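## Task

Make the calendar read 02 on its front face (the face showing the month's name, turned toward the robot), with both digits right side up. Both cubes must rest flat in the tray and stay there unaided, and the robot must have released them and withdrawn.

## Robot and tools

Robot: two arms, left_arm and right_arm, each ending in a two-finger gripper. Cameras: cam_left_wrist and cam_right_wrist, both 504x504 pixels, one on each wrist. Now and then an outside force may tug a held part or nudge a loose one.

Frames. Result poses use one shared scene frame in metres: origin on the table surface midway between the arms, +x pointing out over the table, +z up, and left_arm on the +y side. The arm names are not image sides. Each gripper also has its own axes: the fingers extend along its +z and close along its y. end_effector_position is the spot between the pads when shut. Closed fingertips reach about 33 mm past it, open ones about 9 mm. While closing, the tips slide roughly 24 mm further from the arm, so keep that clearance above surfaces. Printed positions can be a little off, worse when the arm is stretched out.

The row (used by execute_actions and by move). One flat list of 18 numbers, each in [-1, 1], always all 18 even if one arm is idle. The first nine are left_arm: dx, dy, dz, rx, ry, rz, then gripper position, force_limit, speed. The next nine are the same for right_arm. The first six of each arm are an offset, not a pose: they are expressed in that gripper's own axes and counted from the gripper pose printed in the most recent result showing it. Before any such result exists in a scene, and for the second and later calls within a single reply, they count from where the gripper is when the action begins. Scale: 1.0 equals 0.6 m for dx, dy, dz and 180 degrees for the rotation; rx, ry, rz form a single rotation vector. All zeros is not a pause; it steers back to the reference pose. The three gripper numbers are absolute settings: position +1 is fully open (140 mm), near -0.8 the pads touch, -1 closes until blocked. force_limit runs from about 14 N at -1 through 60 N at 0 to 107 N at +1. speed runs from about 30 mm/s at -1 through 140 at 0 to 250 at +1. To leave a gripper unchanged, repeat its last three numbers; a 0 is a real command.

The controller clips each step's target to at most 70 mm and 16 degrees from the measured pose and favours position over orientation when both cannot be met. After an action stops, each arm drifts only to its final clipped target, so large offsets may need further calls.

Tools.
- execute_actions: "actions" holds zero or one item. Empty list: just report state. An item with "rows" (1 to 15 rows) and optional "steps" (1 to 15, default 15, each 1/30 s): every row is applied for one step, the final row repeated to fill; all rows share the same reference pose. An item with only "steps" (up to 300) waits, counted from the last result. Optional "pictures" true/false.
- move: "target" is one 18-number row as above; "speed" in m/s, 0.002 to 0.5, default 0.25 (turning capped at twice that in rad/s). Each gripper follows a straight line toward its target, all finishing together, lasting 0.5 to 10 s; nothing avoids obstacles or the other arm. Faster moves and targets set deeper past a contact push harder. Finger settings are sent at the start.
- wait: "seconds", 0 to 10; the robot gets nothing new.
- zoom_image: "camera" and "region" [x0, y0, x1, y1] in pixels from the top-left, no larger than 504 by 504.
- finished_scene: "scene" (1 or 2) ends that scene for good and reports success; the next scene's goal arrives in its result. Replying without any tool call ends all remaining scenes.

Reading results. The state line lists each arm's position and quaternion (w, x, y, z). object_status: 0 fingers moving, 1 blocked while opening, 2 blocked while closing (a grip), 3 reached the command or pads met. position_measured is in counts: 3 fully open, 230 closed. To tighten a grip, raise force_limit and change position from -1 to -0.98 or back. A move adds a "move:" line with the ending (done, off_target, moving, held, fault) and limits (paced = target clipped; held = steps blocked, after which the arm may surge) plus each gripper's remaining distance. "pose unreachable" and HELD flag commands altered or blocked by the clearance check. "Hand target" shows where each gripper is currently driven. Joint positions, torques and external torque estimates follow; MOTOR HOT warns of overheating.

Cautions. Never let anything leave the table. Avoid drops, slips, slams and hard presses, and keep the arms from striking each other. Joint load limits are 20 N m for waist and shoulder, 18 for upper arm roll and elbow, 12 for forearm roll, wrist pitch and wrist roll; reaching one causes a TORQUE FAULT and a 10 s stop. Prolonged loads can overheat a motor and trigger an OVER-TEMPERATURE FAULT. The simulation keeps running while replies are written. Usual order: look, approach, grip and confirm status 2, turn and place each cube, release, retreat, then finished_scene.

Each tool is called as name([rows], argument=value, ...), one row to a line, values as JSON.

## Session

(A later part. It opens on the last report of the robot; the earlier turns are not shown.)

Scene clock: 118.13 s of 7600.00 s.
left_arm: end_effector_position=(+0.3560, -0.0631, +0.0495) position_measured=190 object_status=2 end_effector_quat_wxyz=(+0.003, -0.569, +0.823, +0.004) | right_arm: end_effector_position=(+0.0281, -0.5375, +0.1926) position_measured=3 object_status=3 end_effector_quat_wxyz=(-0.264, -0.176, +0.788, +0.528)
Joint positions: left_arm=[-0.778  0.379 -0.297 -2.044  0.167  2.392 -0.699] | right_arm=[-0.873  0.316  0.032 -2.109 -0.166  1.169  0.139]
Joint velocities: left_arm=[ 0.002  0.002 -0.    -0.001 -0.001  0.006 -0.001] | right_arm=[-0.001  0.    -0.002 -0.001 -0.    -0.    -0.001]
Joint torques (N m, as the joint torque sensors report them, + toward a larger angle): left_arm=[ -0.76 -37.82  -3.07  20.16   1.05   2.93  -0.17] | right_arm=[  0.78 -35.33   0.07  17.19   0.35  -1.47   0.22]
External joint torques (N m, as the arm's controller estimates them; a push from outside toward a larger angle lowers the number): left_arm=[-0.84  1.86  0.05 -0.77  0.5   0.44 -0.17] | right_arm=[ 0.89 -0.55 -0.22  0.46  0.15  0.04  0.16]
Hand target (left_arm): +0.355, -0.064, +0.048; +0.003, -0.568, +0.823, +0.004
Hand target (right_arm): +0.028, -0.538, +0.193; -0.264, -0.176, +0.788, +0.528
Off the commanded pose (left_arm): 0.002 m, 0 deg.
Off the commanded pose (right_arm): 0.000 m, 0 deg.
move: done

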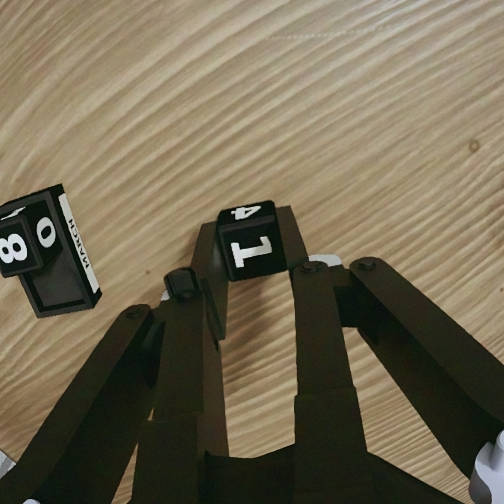

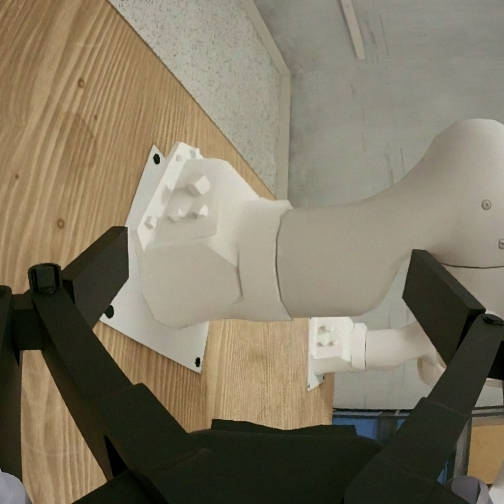

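move(target=[0,0,0.006,0,0,0,-1,0,-0.5,0,0,0,0,0,0,1,0,0], speed=0.01)

move(target=[0,0,0,0,0,0,-0.15,0,-0.5,0,0,0,0,0,0,1,0,0])

move(target=[0,0,-0.075,0,0,0,-0.15,0,0,0,0,0,0,0,0,1,0,0], speed=0.15)

move(target=[0.064,-0.198,0,0,0,0,-0.15,0,0,0,0,0,0,0,0,1,0,0])

Scene clock: 129.23 s of 7600.00 s.
left_arm: end_effector_position=(+0.3564, -0.0640, +0.0494) position_measured=190 object_status=2 end_effector_quat_wxyz=(+0.002, -0.569, +0.823, +0.003) | right_arm: end_effector_position=(+0.0281, -0.5375, +0.1926) position_measured=3 object_status=3 end_effector_quat_wxyz=(-0.264, -0.176, +0.788, +0.528)
Joint positions: left_arm=[-0.778  0.379 -0.297 -2.044  0.168  2.396 -0.699] | right_arm=[-0.873  0.316  0.032 -2.109 -0.166  1.169  0.139]
Joint velocities: left_arm=[-0.001 -0.001 -0.    -0.    -0.001  0.002  0.001] | right_arm=[-0.     0.001 -0.001 -0.001  0.001 -0.001  0.   ]
Joint torques (N m, as the joint torque sensors report them, + toward a larger angle): left_arm=[ -0.48 -35.74  -2.03  19.57   1.33   2.99  -0.16] | right_arm=[  0.77 -35.31  -0.16  17.07   0.39  -1.45   0.21]
External joint torques (N m, as the arm's controller estimates them; a push from outside toward a larger angle lowers the number): left_arm=[-0.35  4.09  1.29 -1.42  0.78  0.48 -0.16] | right_arm=[ 0.74 -0.45 -0.59  0.29  0.18  0.05  0.15]
Hand target (left_arm): +0.356, -0.063, +0.046; +0.003, -0.569, +0.823, +0.004
Hand target (right_arm): +0.028, -0.538, +0.193; -0.264, -0.176, +0.788, +0.528
Off the commanded pose (left_arm): 0.004 m, 0 deg.
Off the commanded pose (right_arm): 0.000 m, 0 deg.
After step 90, 7.40 s passed at rest.
move: off_target (left_arm)

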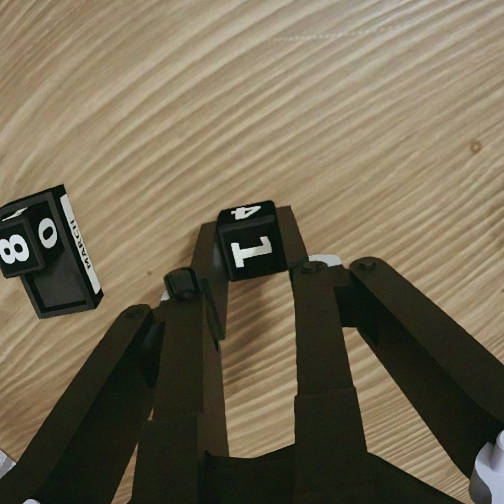

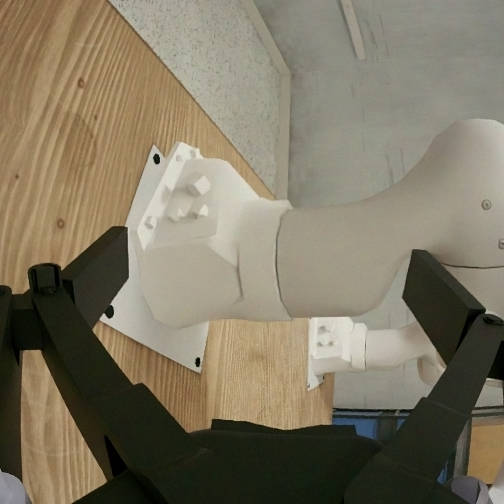

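Scene clock: 129.77 s of 7600.00 s.
left_arm: end_effector_position=(+0.3564, -0.0640, +0.0495) position_measured=148 object_status=0 end_effector_quat_wxyz=(+0.002, -0.569, +0.823, +0.003) | right_arm: end_effector_position=(+0.0281, -0.5375, +0.1926) position_measured=3 object_status=3 end_effector_quat_wxyz=(-0.264, -0.176, +0.788, +0.528)
Joint positions: left_arm=[-0.778  0.379 -0.297 -2.044  0.168  2.396 -0.699] | right_arm=[-0.873  0.316  0.032 -2.109 -0.166  1.169  0.139]
Joint velocities: left_arm=[ 0.     0.    -0.001 -0.    -0.     0.001 -0.001] | right_arm=[-0.001  0.001 -0.001 -0.     0.     0.    -0.001]
Joint torques (N m, as the joint torque sensors report them, + toward a larger angle): left_arm=[  0.22 -38.93  -2.93  20.13   0.54   2.47  -0.06] | right_arm=[  0.68 -35.32   0.4   17.11   0.35  -1.45   0.18]
External joint torques (N m, as the arm's controller estimates them; a push from outside toward a larger angle lowers the number): left_arm=[ 0.23  0.85  0.29 -0.85 -0.01 -0.04 -0.06] | right_arm=[ 0.81 -0.49  0.12  0.36  0.16  0.05  0.13]
Hand target (left_arm): +0.356, -0.064, +0.049; +0.002, -0.569, +0.823, +0.003
Hand target (right_arm): +0.028, -0.538, +0.193; -0.264, -0.176, +0.788, +0.528
Off the commanded pose (left_arm): 0.000 m, 0 deg.
Off the commanded pose (right_arm): 0.000 m, 0 deg.
move: done

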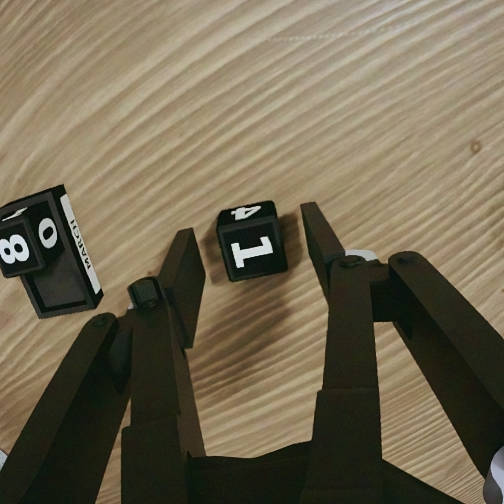

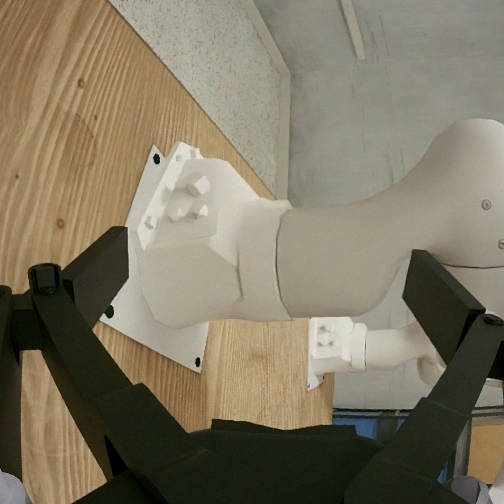

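Scene clock: 130.73 s of 7600.00 s.
left_arm: end_effector_position=(+0.3571, -0.0648, +0.0945) position_measured=148 object_status=3 end_effector_quat_wxyz=(+0.003, -0.570, +0.821, +0.001) | right_arm: end_effector_position=(+0.0281, -0.5375, +0.1926) position_measured=3 object_status=3 end_effector_quat_wxyz=(-0.264, -0.176, +0.788, +0.528)
Joint positions: left_arm=[-0.766  0.302 -0.314 -2.026  0.134  2.308 -0.682] | right_arm=[-0.873  0.316  0.032 -2.109 -0.166  1.169  0.139]
Joint velocities: left_arm=[-0.     0.     0.    -0.001 -0.003 -0.01   0.006] | right_arm=[-0.001  0.002  0.001  0.001 -0.001  0.     0.001]
Joint torques (N m, as the joint torque sensors report them, + toward a larger angle): left_arm=[  1.13 -37.74  -3.43  21.36  -0.11   2.1    0.11] | right_arm=[  0.87 -35.28   0.11  17.01   0.36  -1.46   0.2 ]
External joint torques (N m, as the arm's controller estimates them; a push from outside toward a larger angle lowers the number): left_arm=[ 1.23  0.46 -0.65 -0.57 -0.72 -0.4   0.11] | right_arm=[ 0.86 -0.52 -0.3   0.25  0.15  0.04  0.14]
Hand target (left_arm): +0.356, -0.064, +0.094; +0.002, -0.569, +0.823, +0.003
Hand target (right_arm): +0.028, -0.538, +0.193; -0.264, -0.176, +0.788, +0.528
Off the commanded pose (left_arm): 0.001 m, 0 deg.
Off the commanded pose (right_arm): 0.000 m, 0 deg.
move: done

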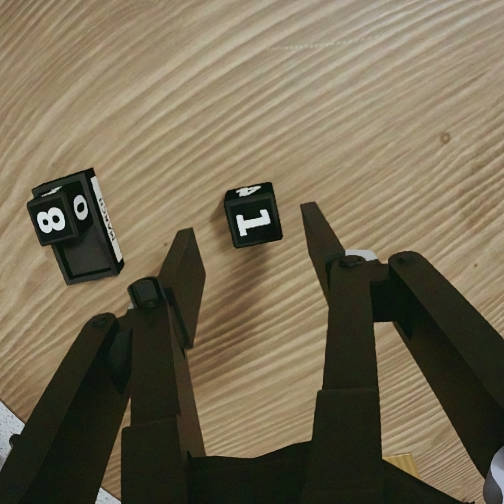

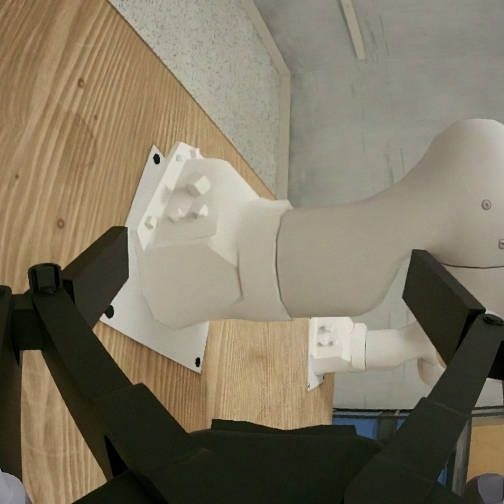

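Scene clock: 132.00 s of 7600.00 s.
left_arm: end_effector_position=(+0.4553, -0.1449, +0.0971) position_measured=148 object_status=3 end_effector_quat_wxyz=(+0.002, -0.574, +0.819, -0.001) | right_arm: end_effector_position=(+0.0281, -0.5375, +0.1926) position_measured=3 object_status=3 end_effector_quat_wxyz=(-0.264, -0.176, +0.788, +0.528)
Joint positions: left_arm=[-0.809  0.66  -0.273 -1.452  0.196  2.088 -0.657] | right_arm=[-0.873  0.316  0.032 -2.109 -0.166  1.169  0.139]
Joint velocities: left_arm=[-0.001  0.001  0.001  0.001  0.001 -0.013  0.005] | right_arm=[-0.001 -0.001  0.001 -0.001  0.002 -0.001  0.001]
Joint torques (N m, as the joint torque sensors report them, + toward a larger angle): left_arm=[ -0.5  -47.82  -4.56  23.7    1.53   2.17   0.09] | right_arm=[  0.62 -35.43  -0.07  17.13   0.35  -1.49   0.18]
External joint torques (N m, as the arm's controller estimates them; a push from outside toward a larger angle lowers the number): left_arm=[-0.64  2.58 -0.09  0.1   0.8  -0.37  0.1 ] | right_arm=[ 0.59 -0.49 -0.5   0.32  0.14  0.02  0.12]
Hand target (left_arm): +0.454, -0.145, +0.096; +0.003, -0.570, +0.822, +0.001
Hand target (right_arm): +0.028, -0.538, +0.193; -0.264, -0.176, +0.788, +0.528
Off the commanded pose (left_arm): 0.004 m, 1 deg.
Off the commanded pose (right_arm): 0.000 m, 0 deg.
move: off_target (left_arm)

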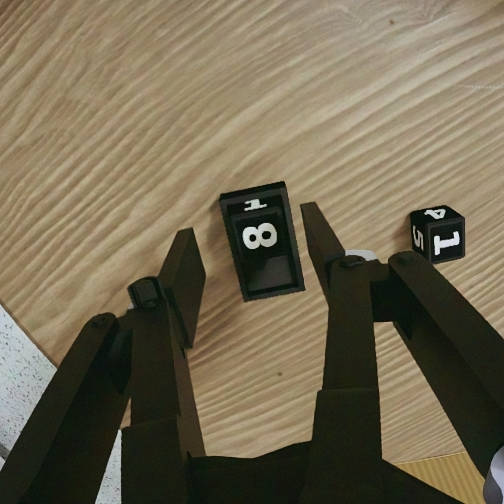

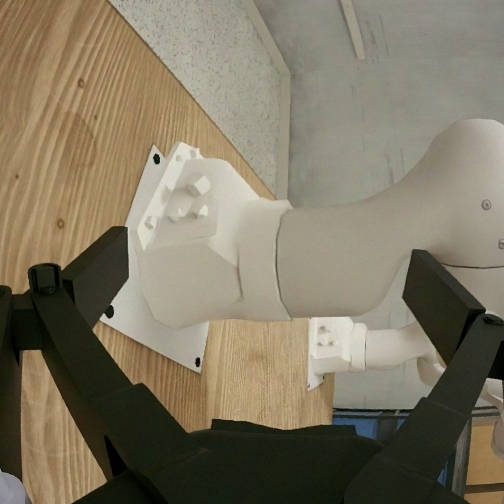

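move(target=[-0.008,0.007,0.058,0,0,0,-0.15,0,0,0,0,0,0,0,0,1,0,0], speed=0.07)

Scene clock: 139.10 s of 7600.00 s.
left_arm: end_effector_position=(+0.4521, -0.1389, +0.0623) position_measured=148 object_status=3 end_effector_quat_wxyz=(+0.001, -0.572, +0.820, +0.000) | right_arm: end_effector_position=(+0.0281, -0.5375, +0.1926) position_measured=3 object_status=3 end_effector_quat_wxyz=(-0.264, -0.176, +0.788, +0.528)
Joint positions: left_arm=[-0.81   0.684 -0.262 -1.504  0.2    2.161 -0.656] | right_arm=[-0.873  0.316  0.032 -2.109 -0.166  1.169  0.139]
Joint velocities: left_arm=[ 0.    -0.001  0.004  0.001 -0.     0.012  0.   ] | right_arm=[-0.     0.001  0.001 -0.     0.001  0.    -0.001]
Joint torques (N m, as the joint torque sensors report them, + toward a larger angle): left_arm=[ -0.13 -49.69  -3.54  21.69   1.2    2.96  -0.3 ] | right_arm=[  0.37 -35.13  -0.24  17.04   0.35  -1.43   0.17]
External joint torques (N m, as the arm's controller estimates them; a push from outside toward a larger angle lowers the number): left_arm=[-0.32  0.75  0.93 -1.42  0.51  0.43 -0.3 ] | right_arm=[ 0.31 -0.32 -0.7   0.29  0.13  0.08  0.12]
Hand target (left_arm): +0.453, -0.139, +0.062; +0.002, -0.574, +0.819, -0.001
Hand target (right_arm): +0.028, -0.538, +0.193; -0.264, -0.176, +0.788, +0.528
Off the commanded pose (left_arm): 0.001 m, 0 deg.
Off the commanded pose (right_arm): 0.000 m, 0 deg.
After step 90, 3.13 s passed at rest.
move: done

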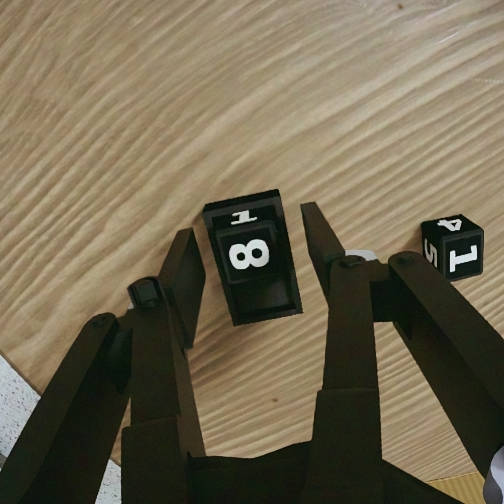

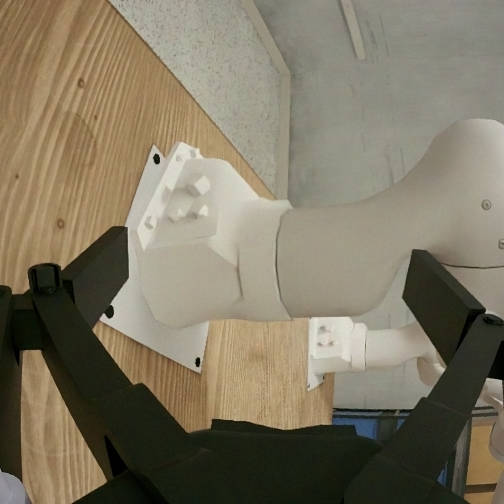

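move(target=[0,-0.002,0.004,0,0,0,-0.15,0,0,0,0,0,0,0,0,1,0,0], speed=0.02)

move(target=[0,0,0,0,0,0,-1,0,-0.5,0,0,0,0,0,0,1,0,0])

move(target=[0,0,-0.045,0,0,0,-1,0,-0.5,0,0,0,0,0,0,1,0,0], speed=0.06)

move(target=[-0.062,0,0,0,0,0,-1,0,-0.5,0,0,0,0,0,0,1,0,0], speed=0.06)

zoom_image(camera="cam_left_wrist", region=[160, 110, 360, 330])

Scene clock: 146.97 s of 7600.00 s.
left_arm: end_effector_position=(+0.4527, -0.1394, +0.0603) position_measured=148 object_status=3 end_effector_quat_wxyz=(+0.000, -0.573, +0.820, +0.000) | right_arm: end_effector_position=(+0.0281, -0.5375, +0.1926) position_measured=3 object_status=3 end_effector_quat_wxyz=(-0.264, -0.176, +0.788, +0.528)
Joint positions: left_arm=[-0.81   0.689 -0.262 -1.501  0.2    2.163 -0.656] | right_arm=[-0.873  0.316  0.032 -2.109 -0.166  1.169  0.139]
Joint velocities: left_arm=[-0.001  0.001 -0.001  0.001 -0.     0.001 -0.   ] | right_arm=[-0.001 -0.    -0.001  0.     0.001 -0.001  0.   ]
Joint torques (N m, as the joint torque sensors report them, + toward a larger angle): left_arm=[ -0.01 -48.62  -3.92  23.93   0.97   2.42  -0.04] | right_arm=[  0.85 -35.35   0.15  16.94   0.33  -1.44   0.21]
External joint torques (N m, as the arm's controller estimates them; a push from outside toward a larger angle lowers the number): left_arm=[ 0.02  2.12  0.73  0.76  0.28 -0.13 -0.04] | right_arm=[ 0.97 -0.49 -0.14  0.17  0.13  0.07  0.16]
Hand target (left_arm): +0.453, -0.139, +0.060; +0.001, -0.572, +0.820, +0.000
Hand target (right_arm): +0.028, -0.538, +0.193; -0.264, -0.176, +0.788, +0.528
Off the commanded pose (left_arm): 0.001 m, 0 deg.
Off the commanded pose (right_arm): 0.000 m, 0 deg.
After step 90, 4.17 s passed at rest.
move: done

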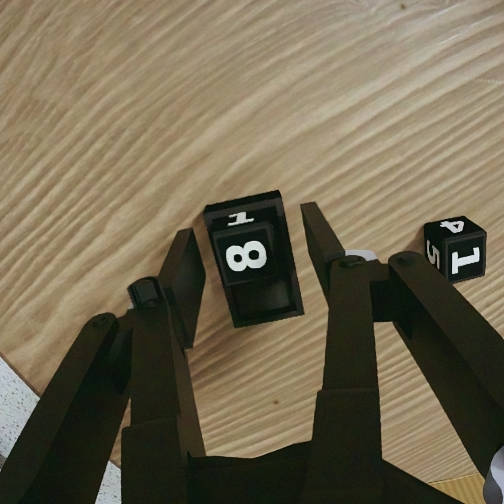

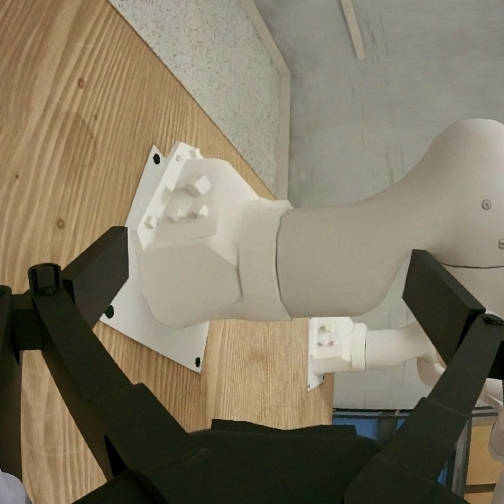

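Scene clock: 147.50 s of 7600.00 s.
left_arm: end_effector_position=(+0.4528, -0.1394, +0.0605) position_measured=190 object_status=2 end_effector_quat_wxyz=(+0.000, -0.573, +0.820, +0.000) | right_arm: end_effector_position=(+0.0281, -0.5375, +0.1926) position_measured=3 object_status=3 end_effector_quat_wxyz=(-0.264, -0.176, +0.788, +0.528)
Joint positions: left_arm=[-0.81   0.689 -0.262 -1.501  0.2    2.163 -0.656] | right_arm=[-0.873  0.316  0.032 -2.109 -0.166  1.169  0.139]
Joint velocities: left_arm=[-0.001  0.002 -0.    -0.002 -0.001  0.     0.   ] | right_arm=[-0.     0.    -0.    -0.002 -0.001  0.001 -0.   ]
Joint torques (N m, as the joint torque sensors report them, + toward a larger angle): left_arm=[  0.37 -49.25  -4.27  22.03   0.69   2.5   -0.1 ] | right_arm=[  0.8  -35.52  -0.12  16.84   0.34  -1.47   0.18]
External joint torques (N m, as the arm's controller estimates them; a push from outside toward a larger angle lowers the number): left_arm=[ 0.38  0.98  0.32 -0.85  0.01  0.   -0.1 ] | right_arm=[ 0.75 -0.79 -0.57  0.16  0.13  0.04  0.13]
Hand target (left_arm): +0.453, -0.139, +0.060; +0.000, -0.573, +0.820, +0.000
Hand target (right_arm): +0.028, -0.538, +0.193; -0.264, -0.176, +0.788, +0.528
Off the commanded pose (left_arm): 0.000 m, 0 deg.
Off the commanded pose (right_arm): 0.000 m, 0 deg.
move: done

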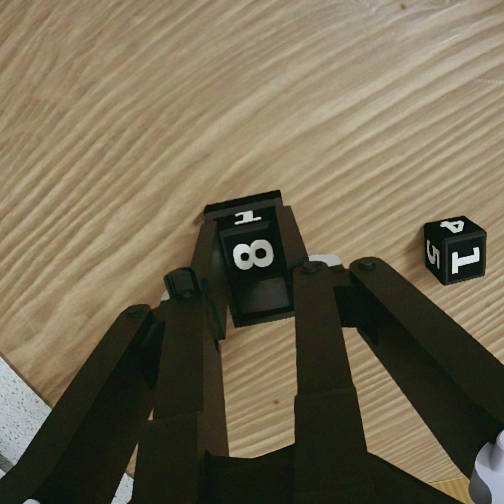

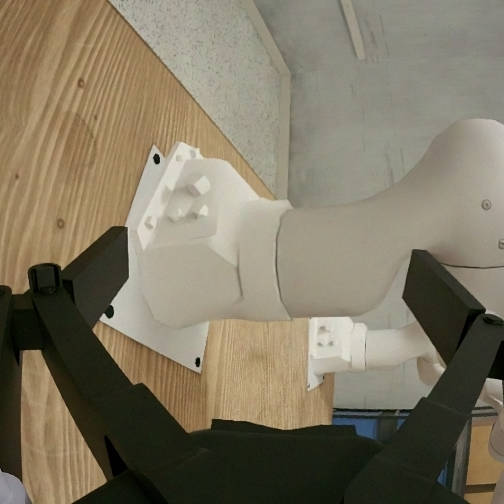

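Scene clock: 148.30 s of 7600.00 s.
left_arm: end_effector_position=(+0.4535, -0.1400, +0.0871) position_measured=190 object_status=2 end_effector_quat_wxyz=(+0.002, -0.574, +0.819, -0.002) | right_arm: end_effector_position=(+0.0281, -0.5375, +0.1926) position_measured=3 object_status=3 end_effector_quat_wxyz=(-0.264, -0.176, +0.788, +0.528)
Joint positions: left_arm=[-0.807  0.653 -0.267 -1.489  0.193  2.12  -0.655] | right_arm=[-0.873  0.316  0.032 -2.109 -0.166  1.169  0.139]
Joint velocities: left_arm=[ 0.003  0.    -0.001  0.002  0.    -0.016  0.   ] | right_arm=[-0.    -0.002  0.     0.    -0.001  0.    -0.001]
Joint torques (N m, as the joint torque sensors report them, + toward a larger angle): left_arm=[  1.02 -49.07  -4.9   23.    -0.06   2.18   0.11] | right_arm=[  0.57 -35.12   0.3   16.97   0.35  -1.47   0.21]
External joint torques (N m, as the arm's controller estimates them; a push from outside toward a larger angle lowers the number): left_arm=[ 0.86  0.91 -0.54 -0.42 -0.77 -0.36  0.11] | right_arm=[ 0.59 -0.21 -0.09  0.17  0.15  0.04  0.15]
Hand target (left_arm): +0.453, -0.139, +0.087; +0.000, -0.573, +0.820, +0.000
Hand target (right_arm): +0.028, -0.538, +0.193; -0.264, -0.176, +0.788, +0.528
Off the commanded pose (left_arm): 0.001 m, 0 deg.
Off the commanded pose (right_arm): 0.000 m, 0 deg.
move: done

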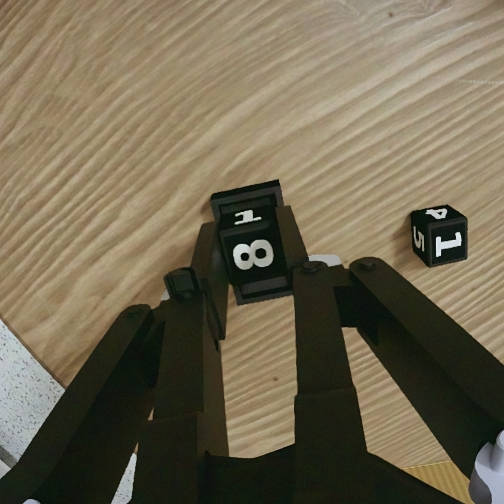

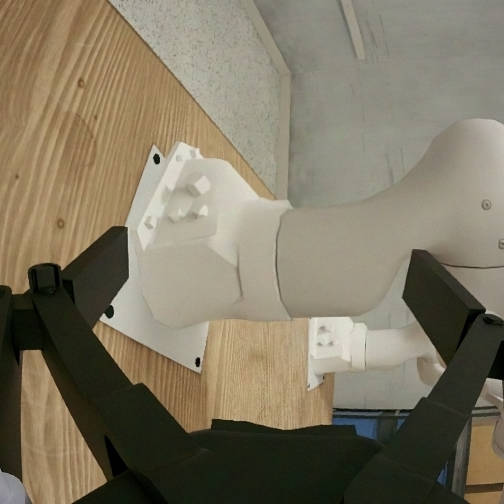

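Scene clock: 149.23 s of 7600.00 s.
left_arm: end_effector_position=(+0.4666, -0.1034, +0.0858) position_measured=190 object_status=2 end_effector_quat_wxyz=(+0.003, -0.578, +0.816, +0.001) | right_arm: end_effector_position=(+0.0281, -0.5375, +0.1926) position_measured=3 object_status=3 end_effector_quat_wxyz=(-0.264, -0.176, +0.788, +0.528)
Joint positions: left_arm=[-0.743  0.596 -0.277 -1.588  0.191  2.157 -0.624] | right_arm=[-0.873  0.316  0.032 -2.109 -0.166  1.169  0.139]
Joint velocities: left_arm=[ 0.004 -0.001 -0.015 -0.007  0.001  0.012  0.019] | right_arm=[ 0.    -0.    -0.     0.     0.    -0.001 -0.001]
Joint torques (N m, as the joint torque sensors report them, + toward a larger angle): left_arm=[  1.94 -48.27  -4.31  21.15   0.57   2.78   0.08] | right_arm=[  0.68 -35.46  -0.04  17.11   0.35  -1.46   0.2 ]
External joint torques (N m, as the arm's controller estimates them; a push from outside toward a larger angle lowers the number): left_arm=[ 1.84 -0.15 -0.01 -1.92 -0.12  0.28  0.08] | right_arm=[ 0.71 -0.61 -0.41  0.34  0.14  0.05  0.14]
Hand target (left_arm): +0.466, -0.105, +0.087; +0.002, -0.574, +0.819, -0.002
Hand target (right_arm): +0.028, -0.538, +0.193; -0.264, -0.176, +0.788, +0.528
Off the commanded pose (left_arm): 0.002 m, 1 deg.
Off the commanded pose (right_arm): 0.000 m, 0 deg.
move: done

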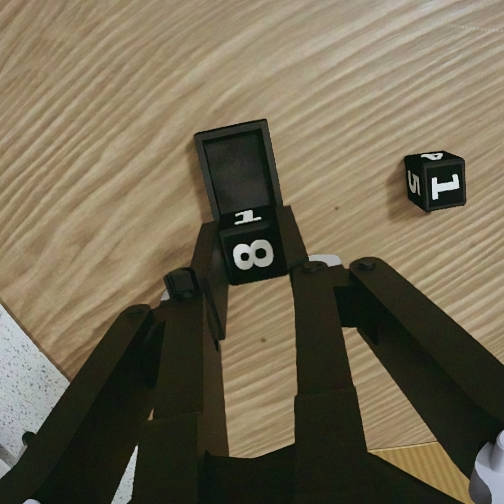

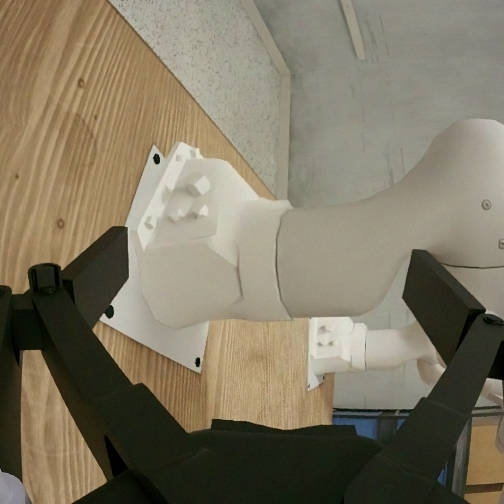

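Region (160, 110, 360, 330) of cam_left_wrist's 504x504 image, scaled by 2.291, with more detail than that image has; it fills the left 458 columns of this view, and the rest is white.

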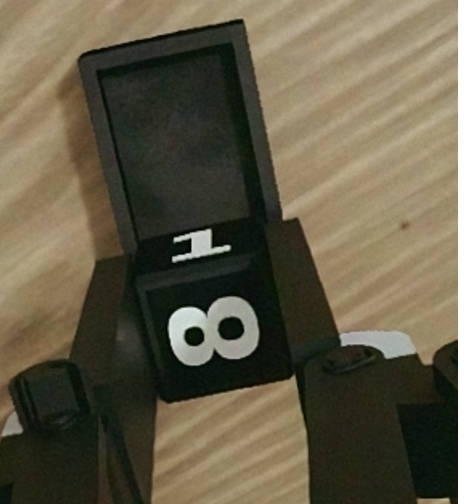

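move(target=[0.004,0,0.024,0,0,0.003,-1,0,-0.5,0,0,0,0,0,0,1,0,0], speed=0.03)

zoom_image(camera="cam_left_wrist", region=[160, 110, 360, 330])

Scene clock: 157.73 s of 7600.00 s.
left_arm: end_effector_position=(+0.4657, -0.1032, +0.0697) position_measured=190 object_status=2 end_effector_quat_wxyz=(+0.003, -0.573, +0.819, +0.004) | right_arm: end_effector_position=(+0.0281, -0.5375, +0.1926) position_measured=3 object_status=3 end_effector_quat_wxyz=(-0.264, -0.176, +0.788, +0.528)
Joint positions: left_arm=[-0.747  0.62  -0.273 -1.591  0.2    2.177 -0.619] | right_arm=[-0.873  0.316  0.032 -2.109 -0.166  1.169  0.139]
Joint velocities: left_arm=[ 0.     0.001 -0.001  0.001  0.     0.003  0.   ] | right_arm=[ 0.     0.     0.002  0.     0.     0.001 -0.001]
Joint torques (N m, as the joint torque sensors report them, + toward a larger angle): left_arm=[ -0.26 -48.39  -4.61  23.07   0.23   2.94  -0.26] | right_arm=[  0.74 -35.14  -0.07  17.1    0.34  -1.5    0.2 ]
External joint torques (N m, as the arm's controller estimates them; a push from outside toward a larger angle lowers the number): left_arm=[-0.19  0.15 -0.07  0.21 -0.44  0.45 -0.26] | right_arm=[ 0.67 -0.28 -0.54  0.32  0.12  0.01  0.14]
Hand target (left_arm): +0.466, -0.106, +0.072; +0.003, -0.575, +0.818, +0.001
Hand target (right_arm): +0.028, -0.538, +0.193; -0.264, -0.176, +0.788, +0.528
Off the commanded pose (left_arm): 0.003 m, 0 deg.
Off the commanded pose (right_arm): 0.000 m, 0 deg.
After step 90, 4.27 s passed at rest.
move: done

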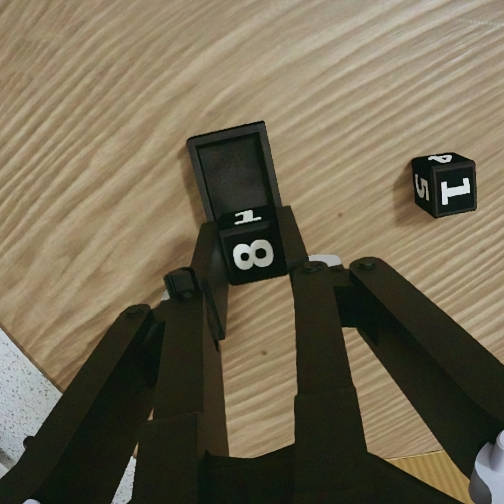

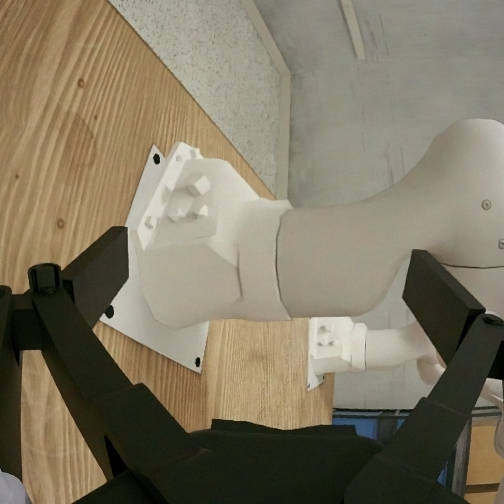

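Region (160, 110, 360, 330) of cam_left_wrist's 504x504 image, scaled by 2.291, with more detail than that image has; it fills the left 458 columns of this view, and the rest is white.

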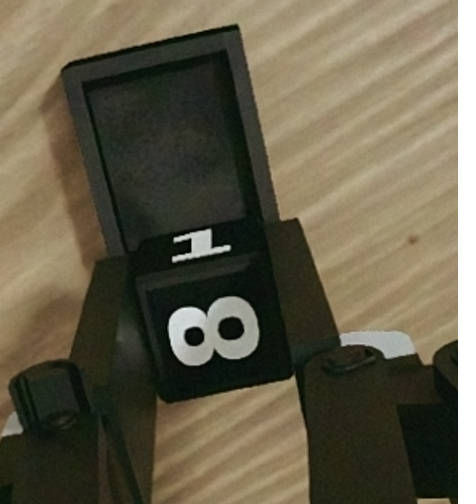

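move(target=[0.009,-0.006,0,0,0,0,-1,0,-0.5,0,0,0,0,0,0,1,0,0], speed=0.02)

zoom_image(camera="cam_left_wrist", region=[160, 110, 360, 330])

Scene clock: 164.27 s of 7600.00 s.
left_arm: end_effector_position=(+0.4671, -0.1104, +0.0703) position_measured=190 object_status=2 end_effector_quat_wxyz=(+0.002, -0.572, +0.820, +0.002) | right_arm: end_effector_position=(+0.0281, -0.5375, +0.1926) position_measured=3 object_status=3 end_effector_quat_wxyz=(-0.264, -0.176, +0.788, +0.528)
Joint positions: left_arm=[-0.754  0.637 -0.273 -1.562  0.2    2.168 -0.619] | right_arm=[-0.873  0.316  0.032 -2.109 -0.166  1.169  0.139]
Joint velocities: left_arm=[-0.003  0.004  0.001  0.005 -0.    -0.008  0.   ] | right_arm=[-0. -0. -0.  0. -0.  0.  0.]
Joint torques (N m, as the joint torque sensors report them, + toward a larger angle): left_arm=[ -0.56 -46.95  -3.51  23.31   1.2    2.07  -0.23] | right_arm=[  0.75 -35.19   0.35  17.01   0.33  -1.44   0.2 ]
External joint torques (N m, as the arm's controller estimates them; a push from outside toward a larger angle lowers the number): left_arm=[-0.86  2.11  0.83  0.34  0.52 -0.44 -0.23] | right_arm=[ 0.78 -0.34 -0.03  0.24  0.13  0.06  0.14]
Hand target (left_arm): +0.467, -0.110, +0.070; +0.003, -0.573, +0.819, +0.004
Hand target (right_arm): +0.028, -0.538, +0.193; -0.264, -0.176, +0.788, +0.528
Off the commanded pose (left_arm): 0.001 m, 0 deg.
Off the commanded pose (right_arm): 0.000 m, 0 deg.
After step 90, 2.83 s passed at rest.
move: done

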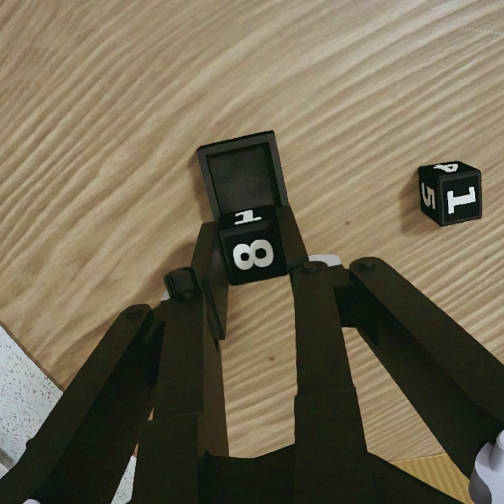

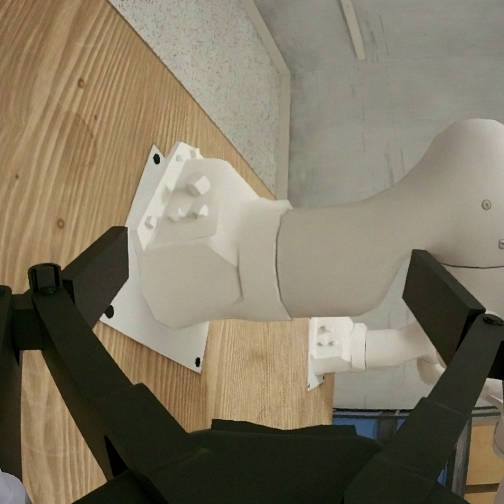

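Region (160, 110, 360, 330) of cam_left_wrist's 504x504 image, scaled by 2.291, with more detail than that image has; it fills the left 458 columns of this view, and the rest is white.

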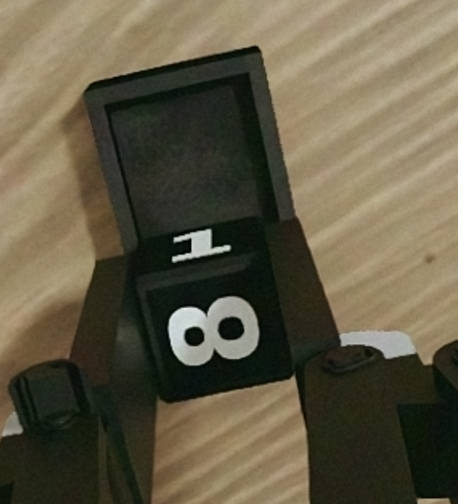

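move(target=[-0.005,0.0025,0.004,0,0,0,-1,0,-0.5,0,0,0,0,0,0,1,0,0], speed=0.02)

move(target=[0,0,0.014,0,0,0,-1,0,-0.5,0,0,0,0,0,0,1,0,0], speed=0.012)

zoom_image(camera="cam_left_wrist", region=[160, 110, 360, 330])

Scene clock: 170.60 s of 7600.00 s.
left_arm: end_effector_position=(+0.4668, -0.1060, +0.0671) position_measured=190 object_status=2 end_effector_quat_wxyz=(+0.004, -0.572, +0.820, +0.004) | right_arm: end_effector_position=(+0.0281, -0.5375, +0.1926) position_measured=3 object_status=3 end_effector_quat_wxyz=(-0.264, -0.176, +0.788, +0.528)
Joint positions: left_arm=[-0.752  0.633 -0.271 -1.576  0.203  2.175 -0.619] | right_arm=[-0.873  0.316  0.032 -2.109 -0.166  1.169  0.139]
Joint velocities: left_arm=[ 0.001 -0.001 -0.001 -0.003  0.001  0.009  0.   ] | right_arm=[-0.    -0.001 -0.002 -0.     0.     0.    -0.001]
Joint torques (N m, as the joint torque sensors report them, + toward a larger angle): left_arm=[  1.72 -49.03  -5.29  21.17  -0.03   2.88  -0.01] | right_arm=[  0.83 -35.25   0.17  17.28   0.34  -1.48   0.19]
External joint torques (N m, as the arm's controller estimates them; a push from outside toward a larger angle lowers the number): left_arm=[ 1.72 -0.03 -0.75 -1.79 -0.71  0.37 -0.01] | right_arm=[ 0.9  -0.44 -0.17  0.55  0.14  0.03  0.13]
Hand target (left_arm): +0.467, -0.107, +0.068; +0.002, -0.572, +0.820, +0.002
Hand target (right_arm): +0.028, -0.538, +0.193; -0.264, -0.176, +0.788, +0.528
Off the commanded pose (left_arm): 0.001 m, 0 deg.
Off the commanded pose (right_arm): 0.000 m, 0 deg.
After step 90, 2.63 s passed at rest.
move: done

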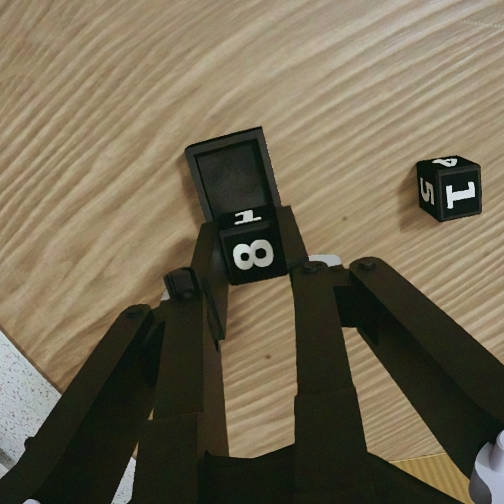

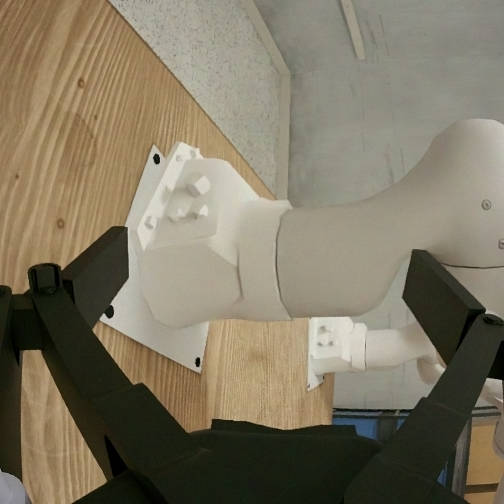

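Scene clock: 171.53 s of 7600.00 s.
left_arm: end_effector_position=(+0.4665, -0.1064, +0.0605) position_measured=190 object_status=2 end_effector_quat_wxyz=(+0.002, -0.572, +0.820, +0.004) | right_arm: end_effector_position=(+0.0281, -0.5375, +0.1926) position_measured=3 object_status=3 end_effector_quat_wxyz=(-0.264, -0.176, +0.788, +0.528)
Joint positions: left_arm=[-0.752  0.643 -0.27  -1.578  0.204  2.186 -0.619] | right_arm=[-0.873  0.316  0.032 -2.109 -0.166  1.169  0.139]
Joint velocities: left_arm=[-0.002  0.001  0.001  0.001  0.001  0.006  0.   ] | right_arm=[ 0.     0.    -0.    -0.    -0.001  0.     0.001]
Joint torques (N m, as the joint torque sensors report them, + toward a larger angle): left_arm=[ -0.55 -46.84  -3.47  21.01   1.44   2.88  -0.19] | right_arm=[  0.65 -35.18  -0.03  17.06   0.33  -1.45   0.21]
External joint torques (N m, as the arm's controller estimates them; a push from outside toward a larger angle lowers the number): left_arm=[-0.35  2.21  1.25 -1.75  0.77  0.39 -0.19] | right_arm=[ 0.74 -0.4  -0.35  0.34  0.13  0.06  0.15]
Hand target (left_arm): +0.467, -0.106, +0.059; +0.004, -0.572, +0.820, +0.004
Hand target (right_arm): +0.028, -0.538, +0.193; -0.264, -0.176, +0.788, +0.528
Off the commanded pose (left_arm): 0.002 m, 0 deg.
Off the commanded pose (right_arm): 0.000 m, 0 deg.
move: done

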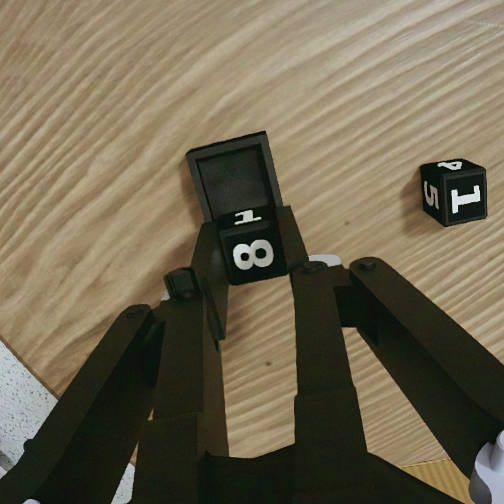

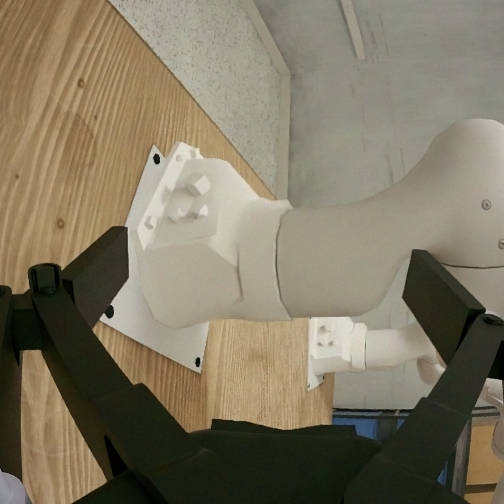

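Region (160, 110, 360, 330) of cam_left_wrist's 504x504 image, scaled by 2.291, with more detail than that image has; it fills the left 458 columns of this view, and the rest is white.

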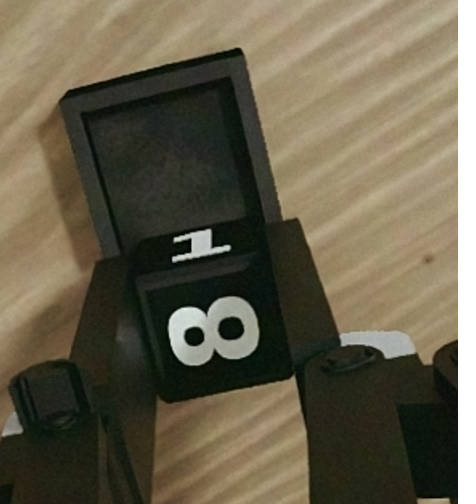

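move(target=[-0.003,-0.002,0.003,0,0,0,-1,0,-0.5,0,0,0,0,0,0,1,0,0], speed=0.01)

move(target=[0,0,0,0,0,0,-0.15,0,-0.5,0,0,0,0,0,0,1,0,0])

move(target=[0,0,-0.06,0,0,0,-0.15,0,0,0,0,0,0,0,0,1,0,0], speed=0.12)

zoom_image(camera="cam_left_wrist", region=[160, 90, 360, 310])

Scene clock: 182.07 s of 7600.00 s.
left_arm: end_effector_position=(+0.4667, -0.1065, +0.0604) position_measured=190 object_status=2 end_effector_quat_wxyz=(+0.002, -0.572, +0.820, +0.004) | right_arm: end_effector_position=(+0.0281, -0.5375, +0.1926) position_measured=3 object_status=3 end_effector_quat_wxyz=(-0.264, -0.176, +0.788, +0.528)
Joint positions: left_arm=[-0.752  0.643 -0.27  -1.578  0.204  2.187 -0.619] | right_arm=[-0.873  0.316  0.032 -2.109 -0.166  1.169  0.139]
Joint velocities: left_arm=[-0.001  0.001  0.001 -0.001  0.001 -0.    -0.001] | right_arm=[-0.001 -0.001  0.    -0.    -0.001  0.    -0.002]
Joint torques (N m, as the joint torque sensors report them, + toward a larger angle): left_arm=[  1.51 -46.39  -3.51  21.99   0.75   2.74   0.05] | right_arm=[  0.72 -35.22   0.13  16.97   0.35  -1.5    0.2 ]
External joint torques (N m, as the arm's controller estimates them; a push from outside toward a larger angle lowers the number): left_arm=[ 1.47  2.47  1.02 -0.69  0.09  0.26  0.05] | right_arm=[ 0.71 -0.43 -0.28  0.23  0.15  0.01  0.15]
Hand target (left_arm): +0.468, -0.105, +0.059; +0.002, -0.572, +0.820, +0.004
Hand target (right_arm): +0.028, -0.538, +0.193; -0.264, -0.176, +0.788, +0.528
Off the commanded pose (left_arm): 0.003 m, 0 deg.
Off the commanded pose (right_arm): 0.000 m, 0 deg.
After step 90, 6.83 s passed at rest.
move: done

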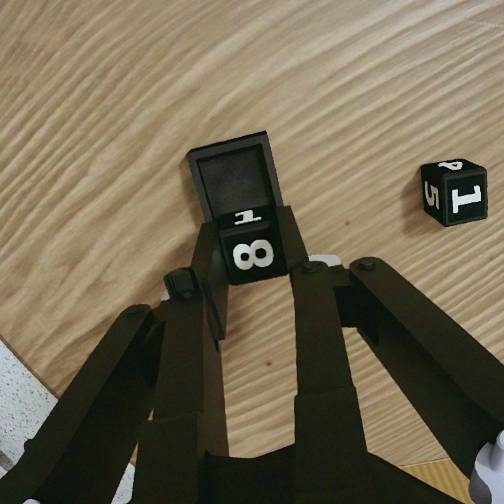

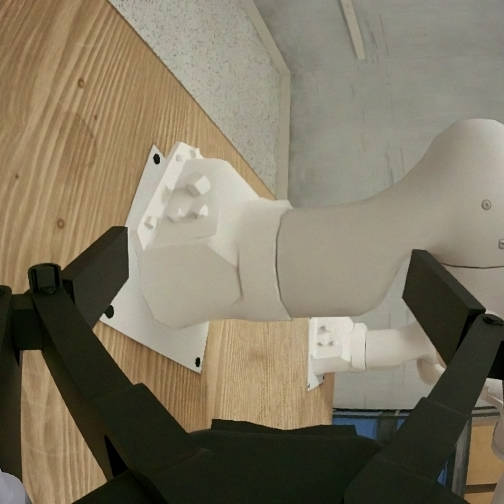

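Scene clock: 182.60 s of 7600.00 s.
left_arm: end_effector_position=(+0.4667, -0.1065, +0.0604) position_measured=148 object_status=0 end_effector_quat_wxyz=(+0.002, -0.572, +0.820, +0.004) | right_arm: end_effector_position=(+0.0281, -0.5375, +0.1926) position_measured=3 object_status=3 end_effector_quat_wxyz=(-0.264, -0.176, +0.788, +0.528)
Joint positions: left_arm=[-0.752  0.643 -0.27  -1.578  0.204  2.187 -0.619] | right_arm=[-0.873  0.316  0.032 -2.109 -0.166  1.169  0.139]
Joint velocities: left_arm=[ 0.    -0.001  0.    -0.001  0.001  0.    -0.   ] | right_arm=[ 0.    -0.001  0.001 -0.    -0.     0.001 -0.002]
Joint torques (N m, as the joint torque sensors report them, + toward a larger angle): left_arm=[  0.07 -48.07  -4.31  21.92   0.68   2.5   -0.07] | right_arm=[  0.6  -35.09   0.28  17.13   0.38  -1.5    0.19]
External joint torques (N m, as the arm's controller estimates them; a push from outside toward a larger angle lowers the number): left_arm=[ 0.13  1.05  0.32 -0.89  0.02 -0.01 -0.07] | right_arm=[ 0.59 -0.26 -0.13  0.35  0.17  0.    0.13]
Hand target (left_arm): +0.467, -0.106, +0.060; +0.002, -0.572, +0.820, +0.004
Hand target (right_arm): +0.028, -0.538, +0.193; -0.264, -0.176, +0.788, +0.528
Off the commanded pose (left_arm): 0.000 m, 0 deg.
Off the commanded pose (right_arm): 0.000 m, 0 deg.
move: done

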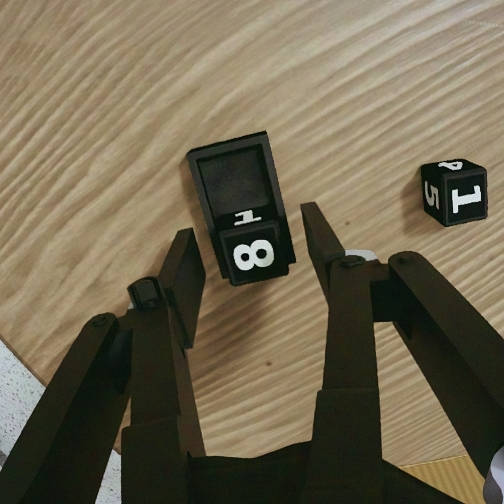

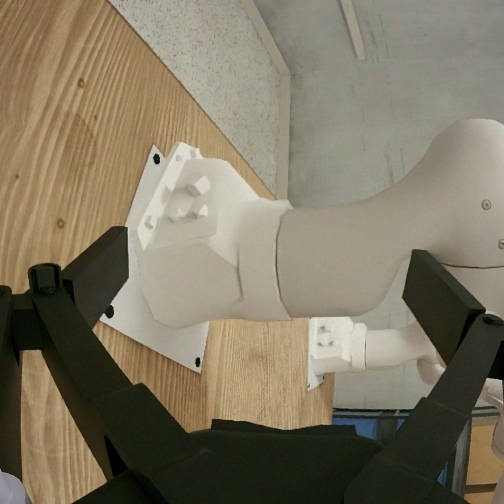

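Scene clock: 183.50 s of 7600.00 s.
left_arm: end_effector_position=(+0.4676, -0.1073, +0.0967) position_measured=148 object_status=3 end_effector_quat_wxyz=(+0.004, -0.574, +0.819, +0.002) | right_arm: end_effector_position=(+0.0281, -0.5375, +0.1926) position_measured=3 object_status=3 end_effector_quat_wxyz=(-0.264, -0.176, +0.788, +0.528)
Joint positions: left_arm=[-0.748  0.595 -0.279 -1.56   0.192  2.126 -0.615] | right_arm=[-0.873  0.316  0.032 -2.109 -0.166  1.169  0.139]
Joint velocities: left_arm=[ 0.001 -0.    -0.002 -0.    -0.001 -0.011  0.   ] | right_arm=[-0.001 -0.    -0.001 -0.    -0.    -0.    -0.001]
Joint torques (N m, as the joint torque sensors report them, + toward a larger angle): left_arm=[  1.47 -47.04  -4.94  22.56  -0.05   2.09   0.22] | right_arm=[  0.56 -35.44   0.03  17.04   0.35  -1.46   0.15]
External joint torques (N m, as the arm's controller estimates them; a push from outside toward a larger angle lowers the number): left_arm=[ 1.63  1.25 -0.43 -0.67 -0.75 -0.42  0.22] | right_arm=[ 0.6  -0.58 -0.34  0.27  0.15  0.05  0.1 ]
Hand target (left_arm): +0.466, -0.107, +0.096; +0.002, -0.572, +0.820, +0.004
Hand target (right_arm): +0.028, -0.538, +0.193; -0.264, -0.176, +0.788, +0.528
Off the commanded pose (left_arm): 0.001 m, 0 deg.
Off the commanded pose (right_arm): 0.000 m, 0 deg.
move: done

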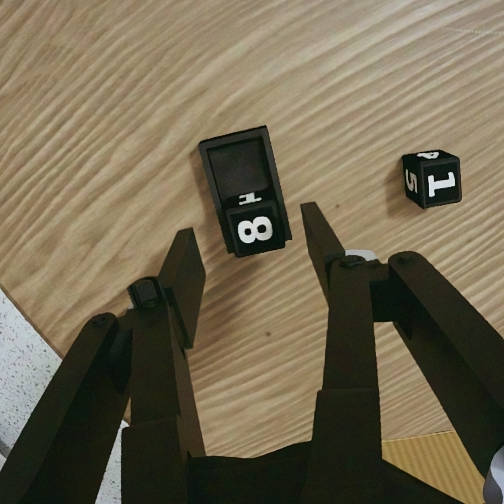

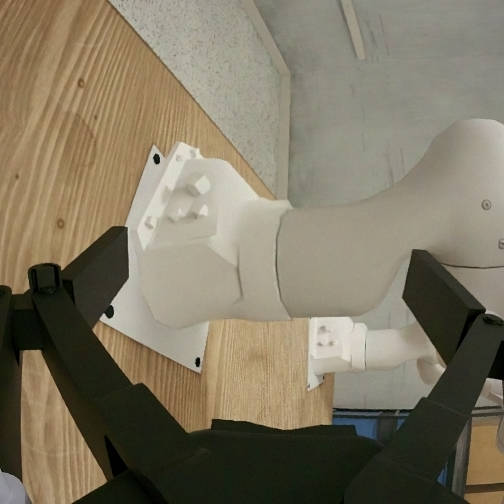

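Region (160, 90, 360, 310) of cam_left_wrist's 504x504 image, scaled by 2.291, with more detail than that image has; it fills the left 458 columns of this view, and the rest is white.

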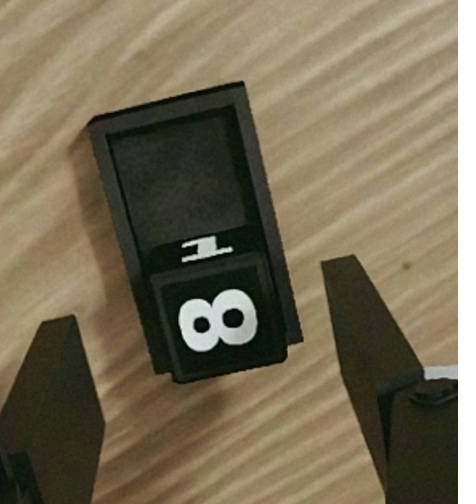

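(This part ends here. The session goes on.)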